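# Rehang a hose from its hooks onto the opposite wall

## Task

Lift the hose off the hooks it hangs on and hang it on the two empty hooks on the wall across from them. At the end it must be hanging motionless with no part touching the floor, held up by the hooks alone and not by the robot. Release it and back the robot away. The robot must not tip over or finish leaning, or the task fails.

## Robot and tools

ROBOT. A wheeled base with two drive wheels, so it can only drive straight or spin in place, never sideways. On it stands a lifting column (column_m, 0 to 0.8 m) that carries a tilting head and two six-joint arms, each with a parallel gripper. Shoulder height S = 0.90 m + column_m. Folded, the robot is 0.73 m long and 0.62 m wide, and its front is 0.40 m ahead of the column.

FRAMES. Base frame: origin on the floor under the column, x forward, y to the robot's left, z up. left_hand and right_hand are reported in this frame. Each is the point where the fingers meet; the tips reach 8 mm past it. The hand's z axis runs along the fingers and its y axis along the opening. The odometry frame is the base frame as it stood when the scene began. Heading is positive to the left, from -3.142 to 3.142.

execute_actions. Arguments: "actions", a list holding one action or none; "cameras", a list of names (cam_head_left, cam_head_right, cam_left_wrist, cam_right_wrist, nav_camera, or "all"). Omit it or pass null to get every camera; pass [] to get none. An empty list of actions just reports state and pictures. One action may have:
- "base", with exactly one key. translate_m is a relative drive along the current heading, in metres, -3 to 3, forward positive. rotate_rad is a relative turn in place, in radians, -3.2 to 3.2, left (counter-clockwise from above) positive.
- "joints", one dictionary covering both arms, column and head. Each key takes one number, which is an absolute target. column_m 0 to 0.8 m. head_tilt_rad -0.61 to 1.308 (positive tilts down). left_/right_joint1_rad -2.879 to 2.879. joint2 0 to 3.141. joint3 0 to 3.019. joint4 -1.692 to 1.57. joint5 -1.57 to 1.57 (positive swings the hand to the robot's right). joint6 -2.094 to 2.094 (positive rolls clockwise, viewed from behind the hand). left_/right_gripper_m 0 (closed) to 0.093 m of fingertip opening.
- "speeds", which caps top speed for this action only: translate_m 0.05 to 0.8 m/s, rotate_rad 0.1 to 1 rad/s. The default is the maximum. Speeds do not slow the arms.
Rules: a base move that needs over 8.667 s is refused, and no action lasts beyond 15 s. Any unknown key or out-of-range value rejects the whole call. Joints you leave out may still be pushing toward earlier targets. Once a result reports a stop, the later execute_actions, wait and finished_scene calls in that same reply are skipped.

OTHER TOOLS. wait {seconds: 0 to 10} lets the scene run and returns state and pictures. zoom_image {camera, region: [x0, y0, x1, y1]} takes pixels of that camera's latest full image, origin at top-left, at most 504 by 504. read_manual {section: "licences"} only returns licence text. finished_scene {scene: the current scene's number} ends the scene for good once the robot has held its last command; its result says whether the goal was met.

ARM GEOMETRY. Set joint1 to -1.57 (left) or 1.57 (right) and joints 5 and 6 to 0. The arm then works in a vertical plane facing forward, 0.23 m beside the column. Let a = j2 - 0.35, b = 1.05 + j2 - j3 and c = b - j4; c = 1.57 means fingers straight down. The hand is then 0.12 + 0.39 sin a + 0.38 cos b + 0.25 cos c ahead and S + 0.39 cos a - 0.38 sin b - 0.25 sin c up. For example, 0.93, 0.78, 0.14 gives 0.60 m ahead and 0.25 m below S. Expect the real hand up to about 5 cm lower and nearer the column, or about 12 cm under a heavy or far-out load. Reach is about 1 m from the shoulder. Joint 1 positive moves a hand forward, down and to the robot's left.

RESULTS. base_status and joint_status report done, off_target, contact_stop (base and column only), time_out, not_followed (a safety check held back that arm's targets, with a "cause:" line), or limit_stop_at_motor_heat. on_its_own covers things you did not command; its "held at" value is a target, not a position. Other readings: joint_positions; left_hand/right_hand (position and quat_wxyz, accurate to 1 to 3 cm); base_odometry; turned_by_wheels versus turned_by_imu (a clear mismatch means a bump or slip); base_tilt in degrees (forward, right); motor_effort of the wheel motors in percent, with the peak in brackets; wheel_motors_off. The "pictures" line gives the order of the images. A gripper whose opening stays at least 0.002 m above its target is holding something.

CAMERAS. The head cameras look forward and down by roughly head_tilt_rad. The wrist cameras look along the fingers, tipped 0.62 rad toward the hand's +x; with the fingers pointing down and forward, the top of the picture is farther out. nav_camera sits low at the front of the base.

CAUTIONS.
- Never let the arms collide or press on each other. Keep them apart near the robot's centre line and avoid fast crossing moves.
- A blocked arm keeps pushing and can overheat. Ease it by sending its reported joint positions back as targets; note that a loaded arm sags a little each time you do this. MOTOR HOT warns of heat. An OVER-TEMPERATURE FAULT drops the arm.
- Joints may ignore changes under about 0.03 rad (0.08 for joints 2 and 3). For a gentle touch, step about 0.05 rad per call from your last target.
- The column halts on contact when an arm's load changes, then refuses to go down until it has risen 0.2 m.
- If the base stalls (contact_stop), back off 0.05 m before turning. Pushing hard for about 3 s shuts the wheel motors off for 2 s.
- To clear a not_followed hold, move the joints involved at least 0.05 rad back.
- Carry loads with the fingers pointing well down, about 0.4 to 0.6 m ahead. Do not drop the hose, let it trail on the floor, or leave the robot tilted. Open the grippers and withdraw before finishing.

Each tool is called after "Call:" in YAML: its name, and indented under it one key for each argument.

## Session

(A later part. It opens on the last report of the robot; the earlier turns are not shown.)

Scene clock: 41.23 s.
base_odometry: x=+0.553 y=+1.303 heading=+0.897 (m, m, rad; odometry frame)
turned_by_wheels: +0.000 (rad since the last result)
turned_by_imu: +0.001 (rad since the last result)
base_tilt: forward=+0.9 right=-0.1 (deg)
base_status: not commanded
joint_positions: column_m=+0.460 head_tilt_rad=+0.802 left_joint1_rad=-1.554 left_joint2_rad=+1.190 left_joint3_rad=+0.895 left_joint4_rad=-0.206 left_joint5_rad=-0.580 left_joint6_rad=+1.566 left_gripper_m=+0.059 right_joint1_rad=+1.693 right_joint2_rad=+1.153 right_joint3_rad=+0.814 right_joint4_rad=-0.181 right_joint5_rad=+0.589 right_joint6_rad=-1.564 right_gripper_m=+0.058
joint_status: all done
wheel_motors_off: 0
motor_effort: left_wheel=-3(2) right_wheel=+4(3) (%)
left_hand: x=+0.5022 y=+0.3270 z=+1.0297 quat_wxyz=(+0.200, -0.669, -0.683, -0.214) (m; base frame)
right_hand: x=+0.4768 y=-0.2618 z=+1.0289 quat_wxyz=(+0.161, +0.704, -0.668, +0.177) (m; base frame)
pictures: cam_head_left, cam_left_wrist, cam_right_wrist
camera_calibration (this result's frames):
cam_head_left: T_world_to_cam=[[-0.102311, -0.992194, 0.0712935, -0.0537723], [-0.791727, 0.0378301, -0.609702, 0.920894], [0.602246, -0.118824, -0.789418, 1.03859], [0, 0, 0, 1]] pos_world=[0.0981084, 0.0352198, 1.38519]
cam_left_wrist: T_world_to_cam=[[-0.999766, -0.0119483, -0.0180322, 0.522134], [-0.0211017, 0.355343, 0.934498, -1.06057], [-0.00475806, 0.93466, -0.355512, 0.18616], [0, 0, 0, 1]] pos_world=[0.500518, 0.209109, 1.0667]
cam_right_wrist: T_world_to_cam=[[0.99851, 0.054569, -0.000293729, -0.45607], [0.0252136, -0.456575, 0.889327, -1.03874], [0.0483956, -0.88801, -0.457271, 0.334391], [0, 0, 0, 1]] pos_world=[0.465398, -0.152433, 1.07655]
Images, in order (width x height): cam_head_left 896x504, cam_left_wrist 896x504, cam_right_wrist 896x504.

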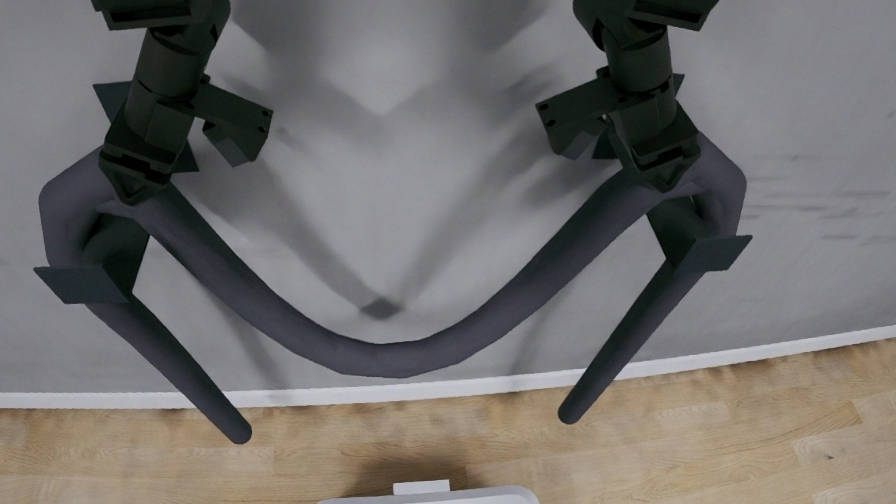

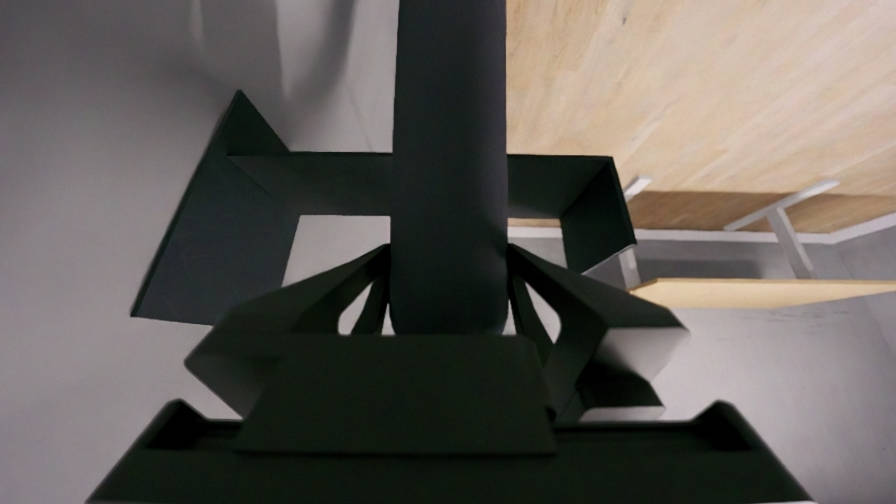

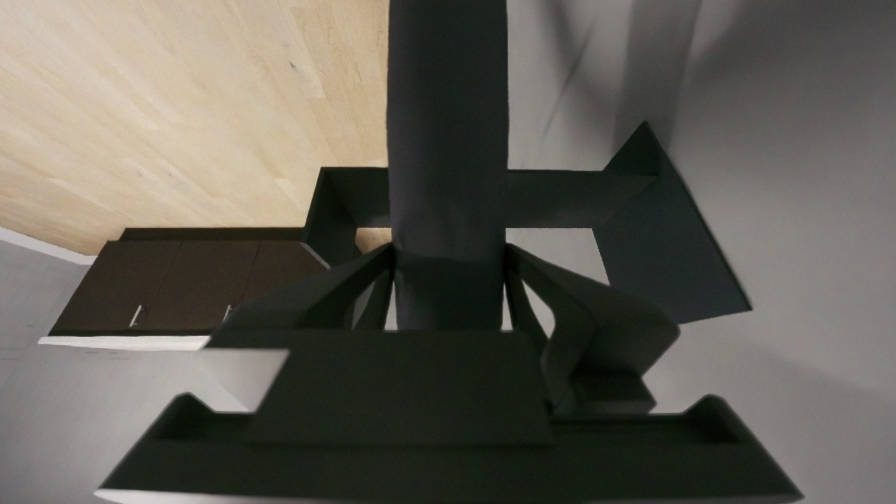

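Call:
execute_actions:
  actions:
    - {"joints":{"column_m":0.53,"left_joint5_rad":-0.75,"right_joint5_rad":0.75}}
  cameras: ["cam_head_left"]

Call:
execute_actions:
  actions:
    - {"base":{"translate_m":-0.1},"speeds":{"translate_m":0.06}}
  cameras: ["cam_head_left","cam_left_wrist","cam_right_wrist"]

Scene clock: 43.60 s.
base_odometry: x=+0.553 y=+1.303 heading=+0.897 (m, m, rad; odometry frame)
turned_by_wheels: +0.000 (rad since the last result)
turned_by_imu: +0.000 (rad since the last result)
base_tilt: forward=+0.9 right=-0.2 (deg)
base_status: not commanded
joint_positions: column_m=+0.530 head_tilt_rad=+0.803 left_joint1_rad=-1.555 left_joint2_rad=+1.190 left_joint3_rad=+0.895 left_joint4_rad=-0.206 left_joint5_rad=-0.721 left_joint6_rad=+1.566 left_gripper_m=+0.059 right_joint1_rad=+1.696 right_joint2_rad=+1.156 right_joint3_rad=+0.814 right_joint4_rad=-0.181 right_joint5_rad=+0.727 right_joint6_rad=-1.564 right_gripper_m=+0.058
joint_status: all done
wheel_motors_off: 0
motor_effort: left_wheel=-3(4) right_wheel=+3(3) (%)
left_hand: x=+0.5016 y=+0.3455 z=+1.1142 quat_wxyz=(+0.247, -0.653, -0.667, -0.261) (m; base frame)
right_hand: x=+0.4773 y=-0.2806 z=+1.1102 quat_wxyz=(+0.206, +0.691, -0.655, +0.224) (m; base frame)
pictures: cam_head_left
camera_calibration (this result's frames):
cam_head_left: T_world_to_cam=[[-0.10231, -0.992194, 0.071295, -0.0587506], [-0.791737, 0.0378301, -0.60969, 0.96343], [0.602234, -0.118824, -0.789427, 1.0937], [0, 0, 0, 1]] pos_world=[0.0981074, 0.0352198, 1.45498]
Images, in order (width x height): cam_head_left 896x504.

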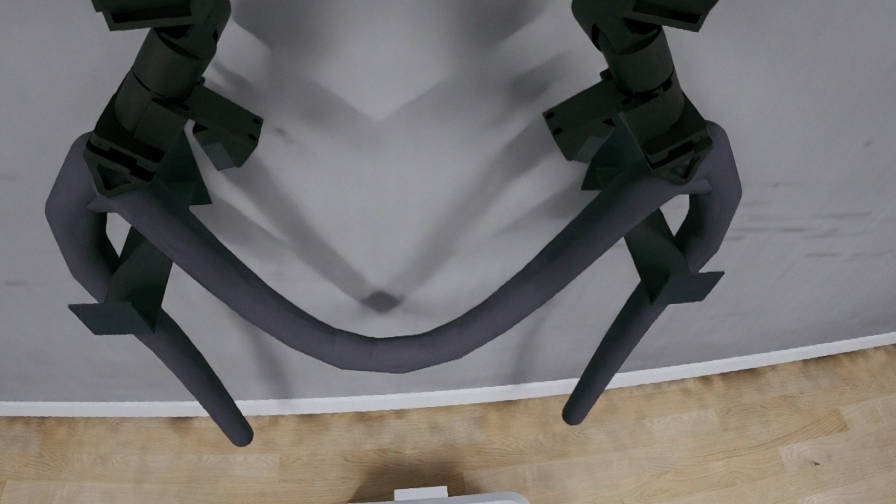

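Scene clock: 45.83 s.
base_odometry: x=+0.490 y=+1.225 heading=+0.899 (m, m, rad; odometry frame)
turned_by_wheels: +0.001 (rad since the last result)
turned_by_imu: +0.002 (rad since the last result)
base_tilt: forward=+0.9 right=-0.1 (deg)
base_status: done
joint_positions: column_m=+0.530 head_tilt_rad=+0.803 left_joint1_rad=-1.558 left_joint2_rad=+1.190 left_joint3_rad=+0.895 left_joint4_rad=-0.206 left_joint5_rad=-0.721 left_joint6_rad=+1.566 left_gripper_m=+0.059 right_joint1_rad=+1.696 right_joint2_rad=+1.156 right_joint3_rad=+0.813 right_joint4_rad=-0.181 right_joint5_rad=+0.730 right_joint6_rad=-1.564 right_gripper_m=+0.058
joint_status: not commanded
wheel_motors_off: 0
motor_effort: left_wheel=+0(40) right_wheel=-1(34) (%)
left_hand: x=+0.5018 y=+0.3444 z=+1.1139 quat_wxyz=(+0.246, -0.654, -0.667, -0.260) (m; base frame)
right_hand: x=+0.4766 y=-0.2812 z=+1.1105 quat_wxyz=(+0.208, +0.691, -0.655, +0.225) (m; base frame)
pictures: cam_head_left, cam_left_wrist, cam_right_wrist
camera_calibration (this result's frames):
cam_head_left: T_world_to_cam=[[-0.102303, -0.992194, 0.0713054, -0.0587667], [-0.791798, 0.0378301, -0.60961, 0.963311], [0.602154, -0.118824, -0.789488, 1.0938], [0, 0, 0, 1]] pos_world=[0.0981013, 0.0352198, 1.45498]
cam_left_wrist: T_world_to_cam=[[-0.999774, -0.0109478, -0.0182284, 0.523329], [-0.0202132, 0.223254, 0.974551, -1.14506], [-0.0065996, 0.974699, -0.223424, 0.0398375], [0, 0, 0, 1]] pos_world=[0.500328, 0.222538, 1.13436]
cam_right_wrist: T_world_to_cam=[[0.998463, 0.0553526, -0.00265951, -0.451988], [0.0207414, -0.328773, 0.944181, -1.14297], [0.0513885, -0.942785, -0.329416, 0.195695], [0, 0, 0, 1]] pos_world=[0.464944, -0.16626, 1.14243]
Images, in order (width x height): cam_head_left 896x504, cam_left_wrist 896x504, cam_right_wrist 896x504.

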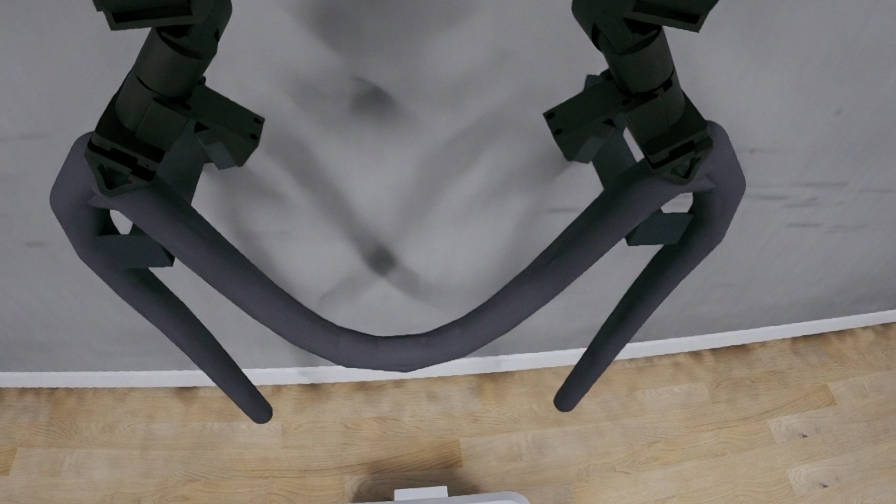

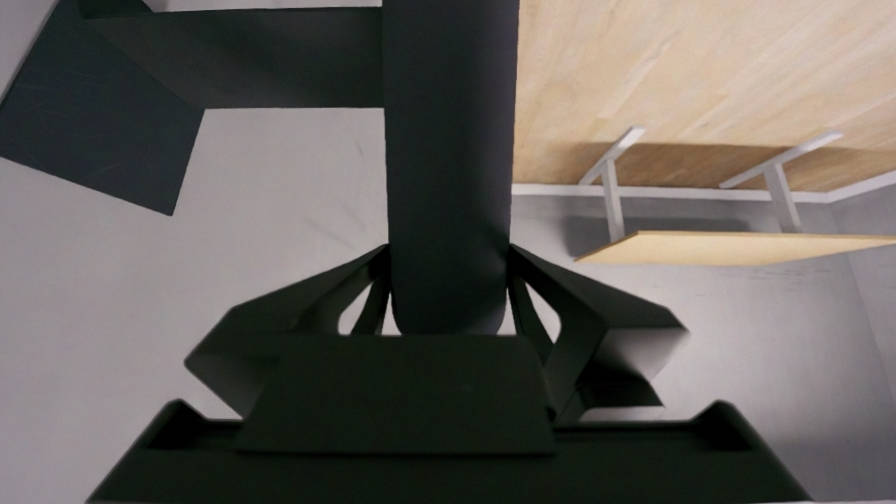

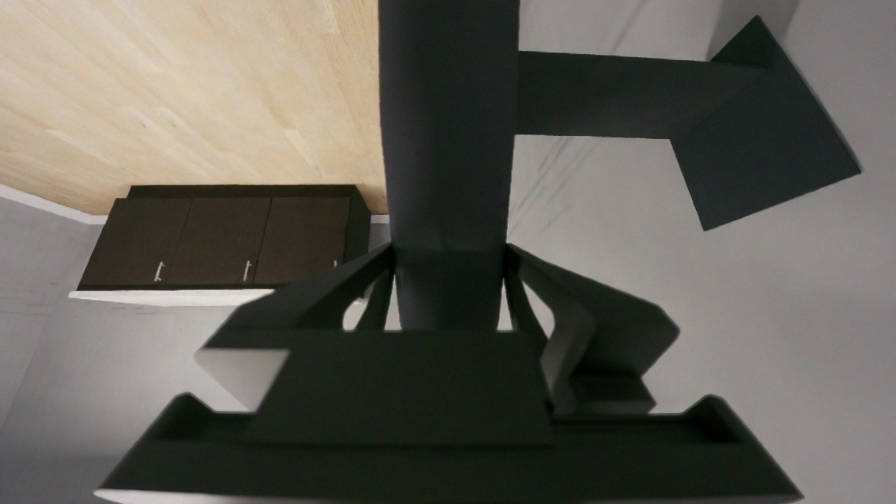

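Working.

Call:
execute_actions:
  actions:
    - {"base":{"translate_m":-0.3},"speeds":{"translate_m":0.1}}
  cameras: ["cam_head_left"]

Call:
execute_actions:
  actions:
    - {"base":{"rotate_rad":3.14},"speeds":{"rotate_rad":0.45},"joints":{"head_tilt_rad":0.35,"column_m":0.6}}

Scene clock: 50.13 s.
base_odometry: x=+0.304 y=+0.991 heading=+0.898 (m, m, rad; odometry frame)
turned_by_wheels: +0.000 (rad since the last result)
turned_by_imu: -0.001 (rad since the last result)
base_tilt: forward=+0.9 right=-0.1 (deg)
base_status: done
joint_positions: column_m=+0.530 head_tilt_rad=+0.803 left_joint1_rad=-1.558 left_joint2_rad=+1.192 left_joint3_rad=+0.897 left_joint4_rad=-0.206 left_joint5_rad=-0.725 left_joint6_rad=+1.567 left_gripper_m=+0.059 right_joint1_rad=+1.698 right_joint2_rad=+1.158 right_joint3_rad=+0.810 right_joint4_rad=-0.181 right_joint5_rad=+0.728 right_joint6_rad=-1.564 right_gripper_m=+0.058
joint_status: not commanded
wheel_motors_off: 0
motor_effort: left_wheel=-4(32) right_wheel=-2(50) (%)
left_hand: x=+0.5026 y=+0.3448 z=+1.1140 quat_wxyz=(+0.247, -0.653, -0.666, -0.262) (m; base frame)
right_hand: x=+0.4741 y=-0.2797 z=+1.1090 quat_wxyz=(+0.208, +0.693, -0.654, +0.222) (m; base frame)
pictures: cam_head_left
camera_calibration (this result's frames):
cam_head_left: T_world_to_cam=[[-0.102297, -0.992194, 0.0713134, -0.0587792], [-0.791846, 0.0378301, -0.609547, 0.963219], [0.602092, -0.118824, -0.789536, 1.09387], [0, 0, 0, 1]] pos_world=[0.0980965, 0.0352198, 1.45497]
Images, in order (width x height): cam_head_left 896x504.

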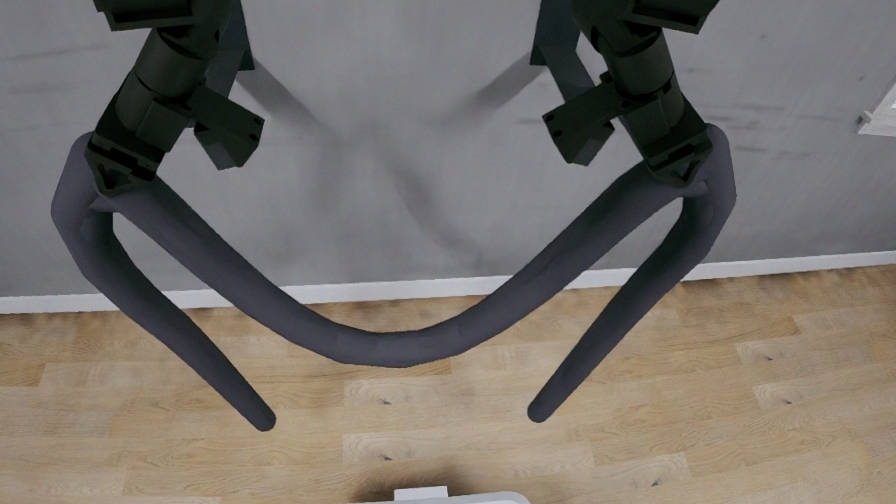

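Scene clock: 58.10 s.
base_odometry: x=+0.304 y=+0.991 heading=-2.246 (m, m, rad; odometry frame)
turned_by_wheels: +3.139 (rad since the last result)
turned_by_imu: +3.104 (rad since the last result)
base_tilt: forward=+0.9 right=-0.2 (deg)
base_status: done
joint_positions: column_m=+0.600 head_tilt_rad=+0.369 left_joint1_rad=-1.561 left_joint2_rad=+1.192 left_joint3_rad=+0.897 left_joint4_rad=-0.206 left_joint5_rad=-0.723 left_joint6_rad=+1.567 left_gripper_m=+0.059 right_joint1_rad=+1.702 right_joint2_rad=+1.159 right_joint3_rad=+0.810 right_joint4_rad=-0.181 right_joint5_rad=+0.728 right_joint6_rad=-1.564 right_gripper_m=+0.058
joint_status: all done
wheel_motors_off: 0
motor_effort: left_wheel=-6(42) right_wheel=+7(62) (%)
left_hand: x=+0.5028 y=+0.3429 z=+1.1834 quat_wxyz=(+0.245, -0.655, -0.666, -0.261) (m; base frame)
right_hand: x=+0.4741 y=-0.2778 z=+1.1787 quat_wxyz=(+0.207, +0.694, -0.653, +0.221) (m; base frame)
pictures: cam_head_left, cam_head_right, cam_left_wrist, cam_right_wrist, nav_camera
camera_calibration (this result's frames):
cam_head_left: T_world_to_cam=[[-0.122802, -0.992194, 0.0216799, 0.0159665], [-0.462077, 0.0378301, -0.886033, 1.42787], [0.878296, -0.118824, -0.463116, 0.617671], [0, 0, 0, 1]] pos_world=[0.119248, 0.0352198, 1.55084]
cam_head_right: T_world_to_cam=[[-0.117574, -0.992999, 0.0113901, -0.0304607], [-0.461575, 0.0444891, -0.885985, 1.43203], [0.879275, -0.109426, -0.463574, 0.612833], [0, 0, 0, 1]] pos_world=[0.118558, -0.0268973, 1.5532]
cam_left_wrist: T_world_to_cam=[[-0.999793, -0.00853699, -0.0184592, 0.525081], [-0.019904, 0.224278, 0.974322, -1.21266], [-0.00417779, 0.974488, -0.224401, 0.0569002], [0, 0, 0, 1]] pos_world=[0.501074, 0.221006, 1.20398]
cam_right_wrist: T_world_to_cam=[[0.998204, 0.0593069, -0.00841927, -0.441425], [0.02789, -0.335759, 0.941535, -1.20841], [0.0530127, -0.940079, -0.33681, 0.230177], [0, 0, 0, 1]] pos_world=[0.462132, -0.163171, 1.21157]
Images, in order (width x height): cam_head_left 896x504, cam_head_right 896x504, cam_left_wrist 896x504, cam_right_wrist 896x504, nav_camera 896x504.

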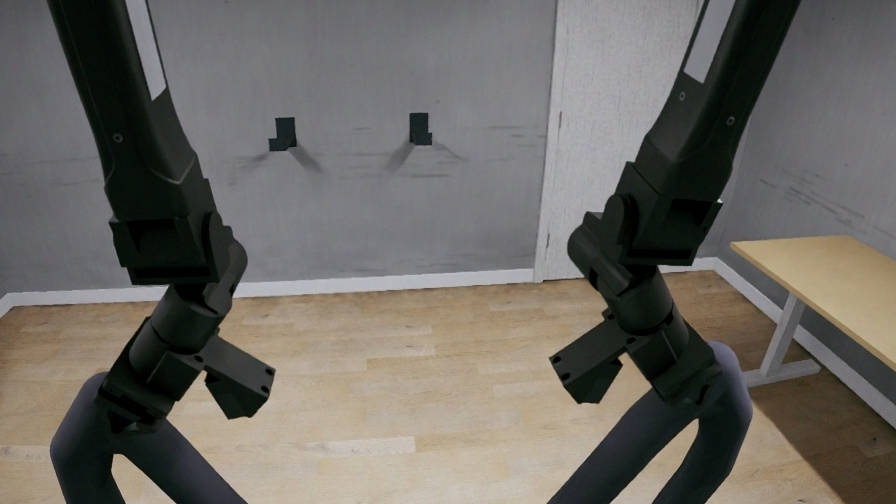

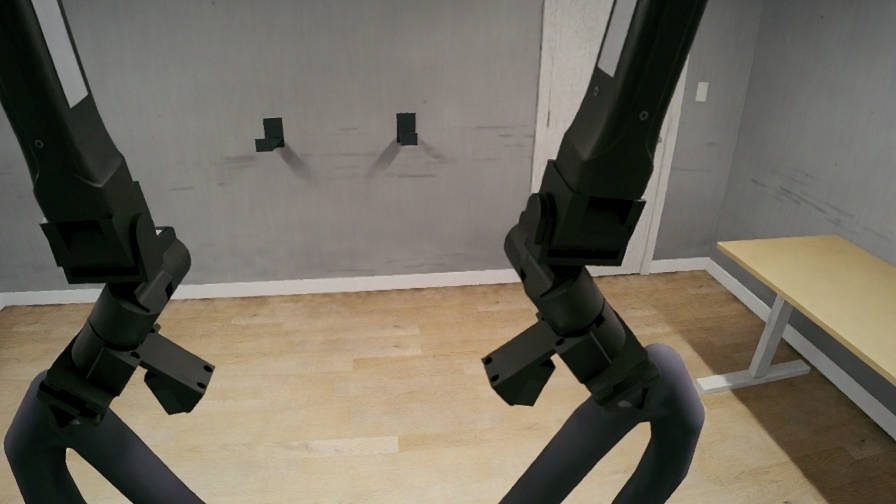

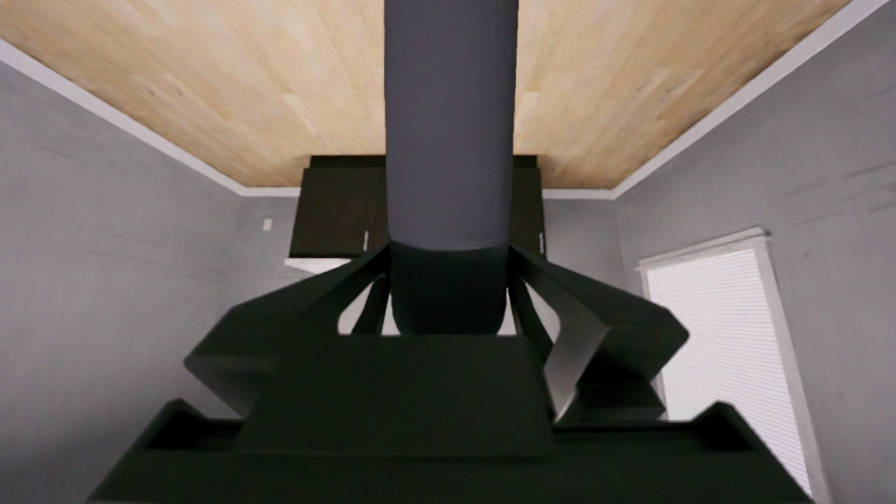

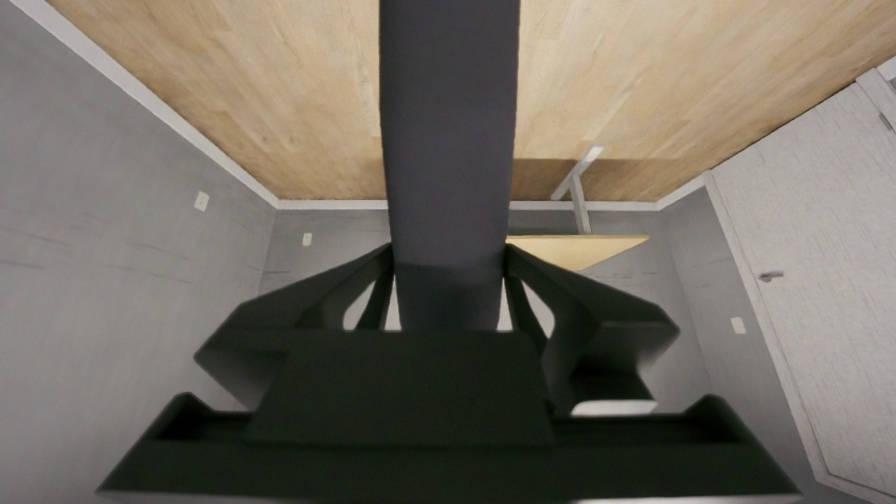

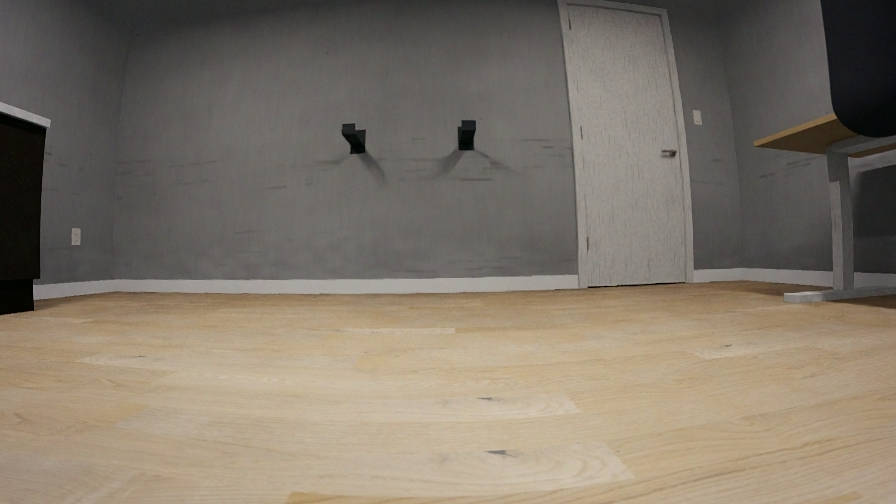

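Call:
execute_actions:
  actions:
    - {"base":{"rotate_rad":0.135},"speeds":{"rotate_rad":0.3}}
  cameras: []

Call:
execute_actions:
  actions:
    - {"base":{"translate_m":1.3},"speeds":{"translate_m":0.25}}
  cameras: []

Call:
execute_actions:
  actions:
    - {"base":{"rotate_rad":-0.135},"speeds":{"rotate_rad":0.3},"joints":{"head_tilt_rad":0.5}}
  cameras: ["cam_head_left","cam_head_right","nav_camera"]

Scene clock: 60.93 s.
base_odometry: x=+0.304 y=+0.991 heading=-2.112 (m, m, rad; odometry frame)
turned_by_wheels: +0.134 (rad since the last result)
turned_by_imu: +0.133 (rad since the last result)
base_tilt: forward=+0.9 right=-0.1 (deg)
base_status: done
joint_positions: column_m=+0.600 head_tilt_rad=+0.369 left_joint1_rad=-1.562 left_joint2_rad=+1.192 left_joint3_rad=+0.897 left_joint4_rad=-0.206 left_joint5_rad=-0.723 left_joint6_rad=+1.567 left_gripper_m=+0.059 right_joint1_rad=+1.703 right_joint2_rad=+1.159 right_joint3_rad=+0.810 right_joint4_rad=-0.181 right_joint5_rad=+0.728 right_joint6_rad=-1.564 right_gripper_m=+0.058
joint_status: not commanded
wheel_motors_off: 0
motor_effort: left_wheel=-4(36) right_wheel=+6(40) (%)
left_hand: x=+0.5029 y=+0.3425 z=+1.1833 quat_wxyz=(+0.245, -0.655, -0.666, -0.260) (m; base frame)
right_hand: x=+0.4741 y=-0.2777 z=+1.1787 quat_wxyz=(+0.207, +0.694, -0.653, +0.221) (m; base frame)
pictures: none
No camera images: the call's "cameras" was empty. Leave "cameras" out to get every camera's image.

Scene clock: 67.23 s.
base_odometry: x=-0.366 y=-0.123 heading=-2.112 (m, m, rad; odometry frame)
turned_by_wheels: +0.000 (rad since the last result)
turned_by_imu: +0.005 (rad since the last result)
base_tilt: forward=+1.0 right=-0.1 (deg)
base_status: done
joint_positions: column_m=+0.600 head_tilt_rad=+0.369 left_joint1_rad=-1.562 left_joint2_rad=+1.192 left_joint3_rad=+0.897 left_joint4_rad=-0.206 left_joint5_rad=-0.723 left_joint6_rad=+1.567 left_gripper_m=+0.059 right_joint1_rad=+1.703 right_joint2_rad=+1.159 right_joint3_rad=+0.809 right_joint4_rad=-0.181 right_joint5_rad=+0.728 right_joint6_rad=-1.564 right_gripper_m=+0.058
joint_status: not commanded
wheel_motors_off: 0
motor_effort: left_wheel=+1(54) right_wheel=-1(66) (%)
left_hand: x=+0.5027 y=+0.3425 z=+1.1832 quat_wxyz=(+0.245, -0.655, -0.666, -0.260) (m; base frame)
right_hand: x=+0.4735 y=-0.2776 z=+1.1785 quat_wxyz=(+0.207, +0.694, -0.653, +0.220) (m; base frame)
pictures: none
No camera images: the call's "cameras" was empty. Leave "cameras" out to get every camera's image.

Scene clock: 68.47 s.
base_odometry: x=-0.367 y=-0.124 heading=-2.245 (m, m, rad; odometry frame)
turned_by_wheels: -0.133 (rad since the last result)
turned_by_imu: -0.131 (rad since the last result)
base_tilt: forward=+0.9 right=-0.1 (deg)
base_status: done
joint_positions: column_m=+0.600 head_tilt_rad=+0.504 left_joint1_rad=-1.562 left_joint2_rad=+1.192 left_joint3_rad=+0.897 left_joint4_rad=-0.206 left_joint5_rad=-0.723 left_joint6_rad=+1.567 left_gripper_m=+0.059 right_joint1_rad=+1.703 right_joint2_rad=+1.159 right_joint3_rad=+0.809 right_joint4_rad=-0.181 right_joint5_rad=+0.728 right_joint6_rad=-1.564 right_gripper_m=+0.058
joint_status: all done
wheel_motors_off: 0
motor_effort: left_wheel=+1(39) right_wheel=-1(54) (%)
left_hand: x=+0.5027 y=+0.3425 z=+1.1832 quat_wxyz=(+0.245, -0.655, -0.666, -0.260) (m; base frame)
right_hand: x=+0.4735 y=-0.2775 z=+1.1785 quat_wxyz=(+0.207, +0.694, -0.653, +0.220) (m; base frame)
pictures: cam_head_left, cam_head_right, nav_camera
camera_calibration (this result's frames):
cam_head_left: T_world_to_cam=[[-0.118751, -0.992194, 0.0380587, -0.0102106], [-0.577454, 0.0378301, -0.815546, 1.32186], [0.807741, -0.118824, -0.577439, 0.802501], [0, 0, 0, 1]] pos_world=[0.113886, 0.0352198, 1.54182]
cam_head_right: T_world_to_cam=[[-0.11496, -0.992999, 0.0271573, -0.0555962], [-0.57695, 0.0444891, -0.815567, 1.32613], [0.808649, -0.109426, -0.578025, 0.79787], [0, 0, 0, 1]] pos_world=[0.11352, -0.0268973, 1.54424]
Images, in order (width x height): cam_head_left 896x504, cam_head_right 896x504, nav_camera 896x504.

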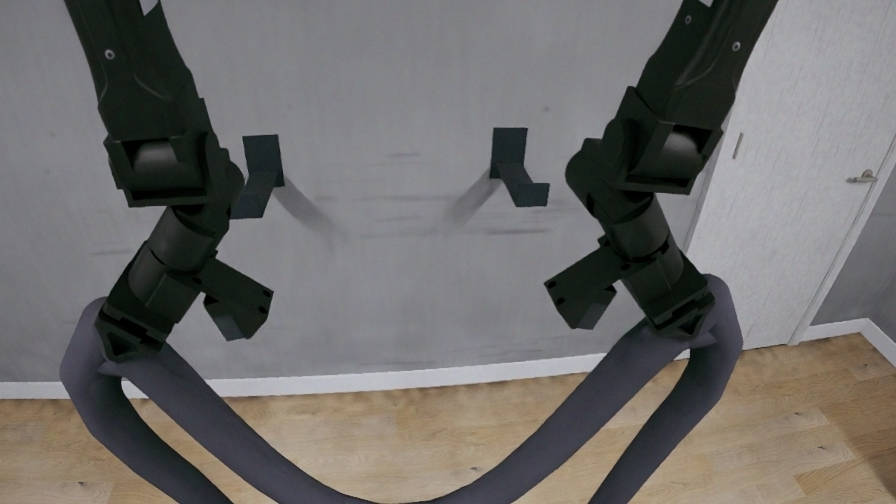

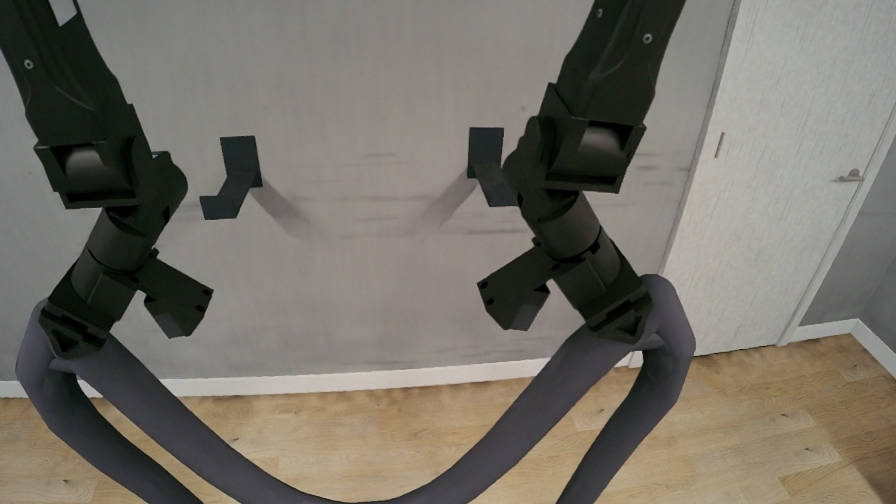

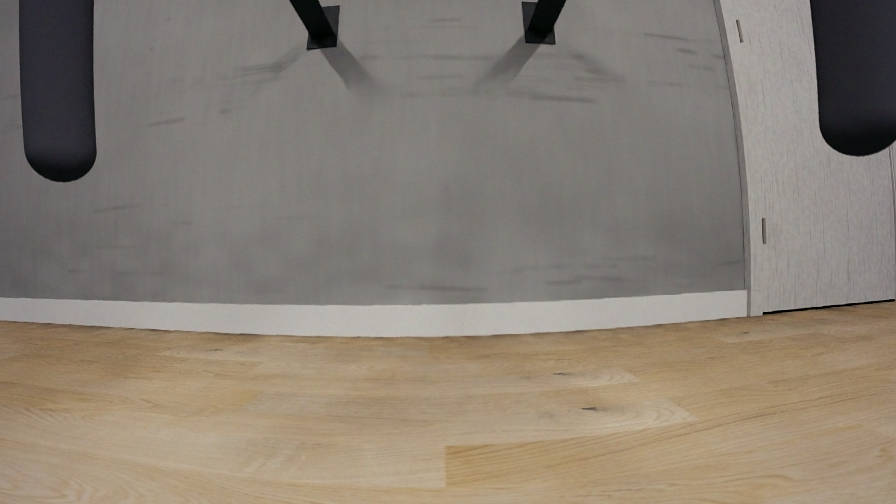

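Call:
execute_actions:
  actions:
    - {"base":{"translate_m":0.42},"speeds":{"translate_m":0.12},"joints":{"head_tilt_rad":0.75,"left_joint1_rad":-1.47,"right_joint1_rad":1.67,"column_m":0.55}}

Scene clock: 74.23 s.
base_odometry: x=-0.629 y=-0.452 heading=-2.246 (m, m, rad; odometry frame)
turned_by_wheels: -0.001 (rad since the last result)
turned_by_imu: +0.001 (rad since the last result)
base_tilt: forward=+0.9 right=-0.1 (deg)
base_status: done
joint_positions: column_m=+0.550 head_tilt_rad=+0.753 left_joint1_rad=-1.481 left_joint2_rad=+1.193 left_joint3_rad=+0.897 left_joint4_rad=-0.206 left_joint5_rad=-0.721 left_joint6_rad=+1.567 left_gripper_m=+0.059 right_joint1_rad=+1.687 right_joint2_rad=+1.160 right_joint3_rad=+0.808 right_joint4_rad=-0.181 right_joint5_rad=+0.726 right_joint6_rad=-1.564 right_gripper_m=+0.058
joint_status: all done
wheel_motors_off: 0
motor_effort: left_wheel=-1(43) right_wheel=+2(65) (%)
left_hand: x=+0.4969 y=+0.3816 z=+1.1426 quat_wxyz=(+0.273, -0.632, -0.670, -0.278) (m; base frame)
right_hand: x=+0.4722 y=-0.2849 z=+1.1290 quat_wxyz=(+0.213, +0.691, -0.654, +0.223) (m; base frame)
pictures: cam_head_left, cam_head_right, cam_left_wrist, cam_right_wrist, nav_camera
camera_calibration (this result's frames):
cam_head_left: T_world_to_cam=[[-0.10574, -0.992194, 0.0661009, -0.05204], [-0.760326, 0.0378301, -0.648439, 1.03369], [0.640876, -0.118824, -0.758392, 1.06004], [0, 0, 0, 1]] pos_world=[0.101086, 0.0352198, 1.47765]
cam_head_right: T_world_to_cam=[[-0.104747, -0.992999, 0.0546019, -0.0969107], [-0.759843, 0.0444891, -0.648583, 1.03815], [0.641613, -0.109426, -0.759183, 1.0557], [0, 0, 0, 1]] pos_world=[0.101328, -0.0268973, 1.48009]
cam_left_wrist: T_world_to_cam=[[-0.998676, -0.0476831, -0.0192771, 0.534071], [-0.0265305, 0.156506, 0.987321, -1.16736], [-0.0440615, 0.986525, -0.157564, -0.0512189], [0, 0, 0, 1]] pos_world=[0.500136, 0.258695, 1.15479]
cam_right_wrist: T_world_to_cam=[[0.998578, 0.0518863, -0.0121987, -0.437544], [0.0284231, -0.324757, 0.94537, -1.16536], [0.0450902, -0.944373, -0.32577, 0.19691], [0, 0, 0, 1]] pos_world=[0.461167, -0.169799, 1.16051]
Images, in order (width x height): cam_head_left 896x504, cam_head_right 896x504, cam_left_wrist 896x504, cam_right_wrist 896x504, nav_camera 896x504.

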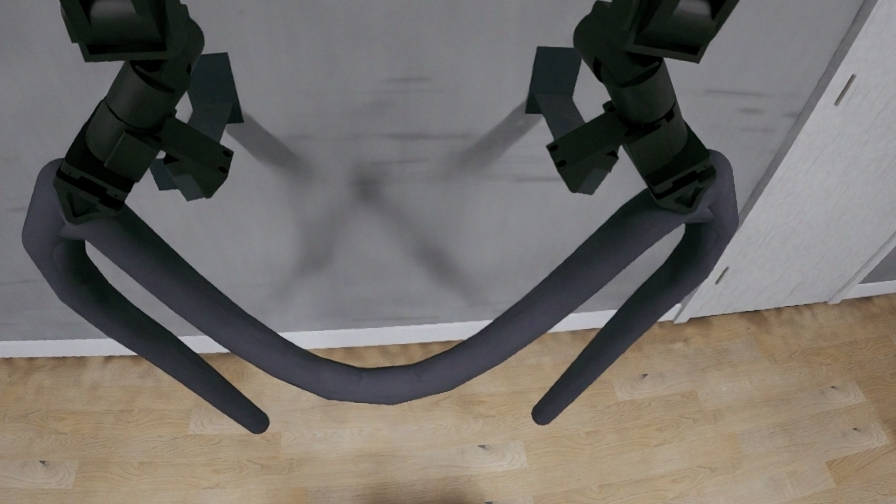

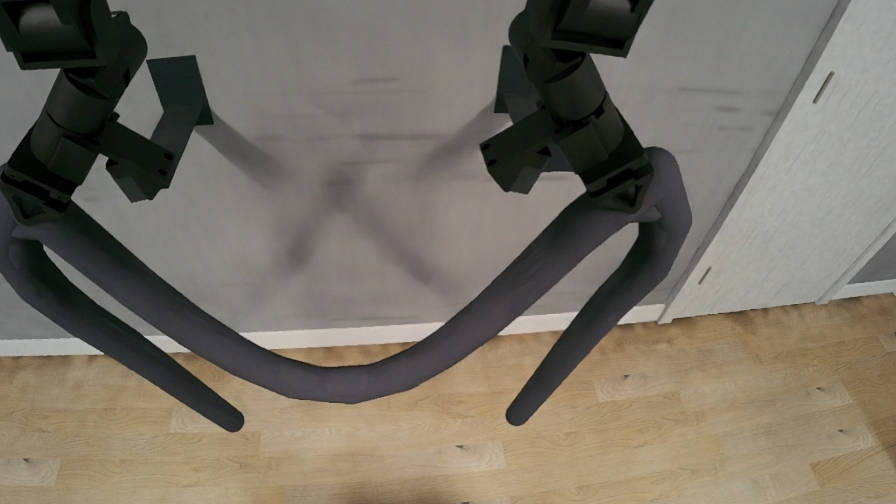

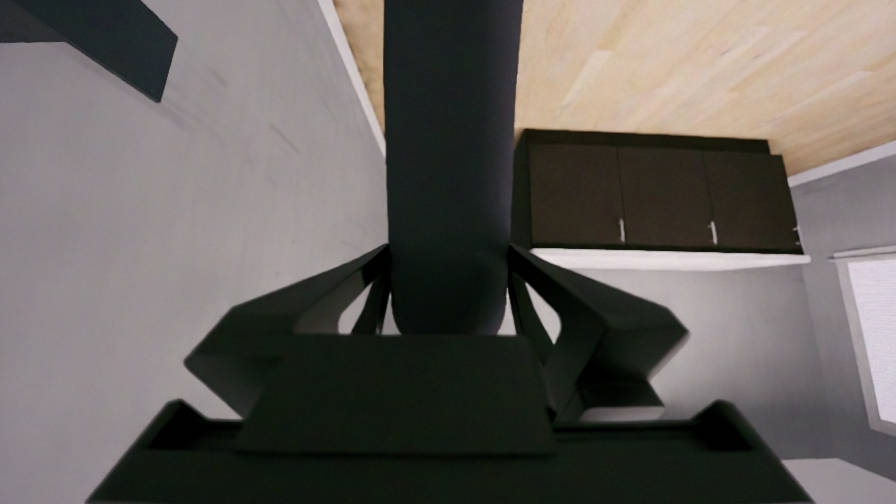

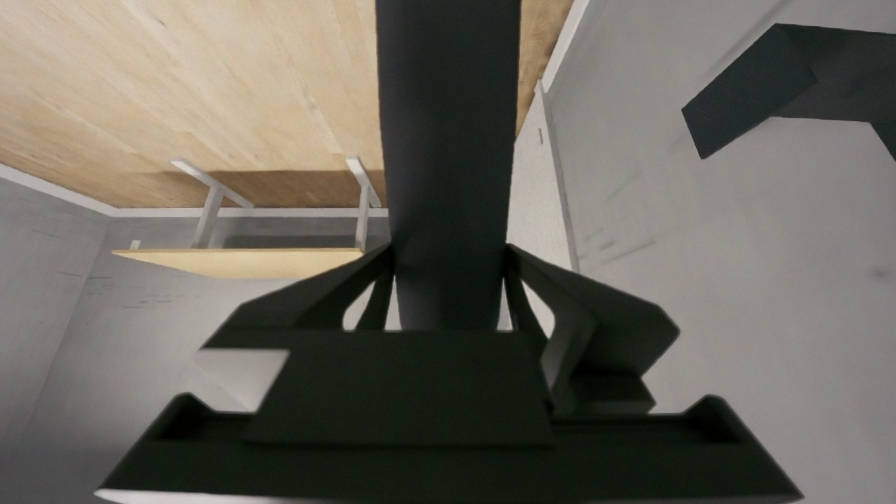

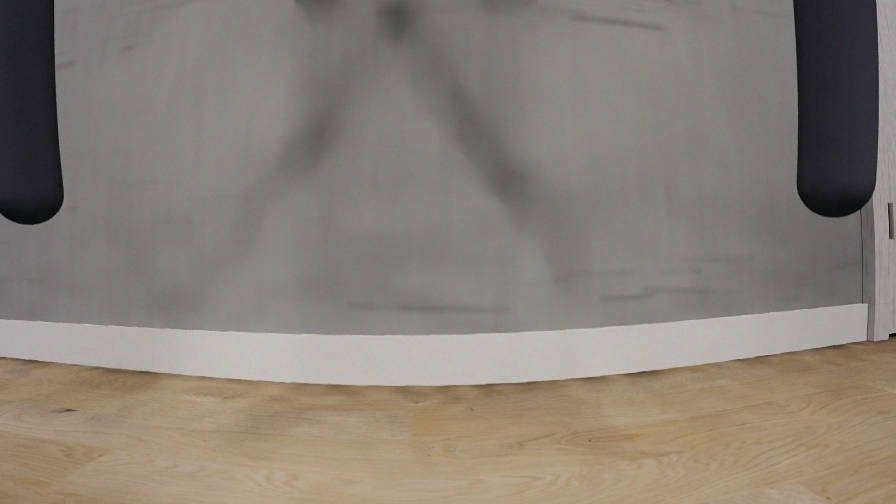

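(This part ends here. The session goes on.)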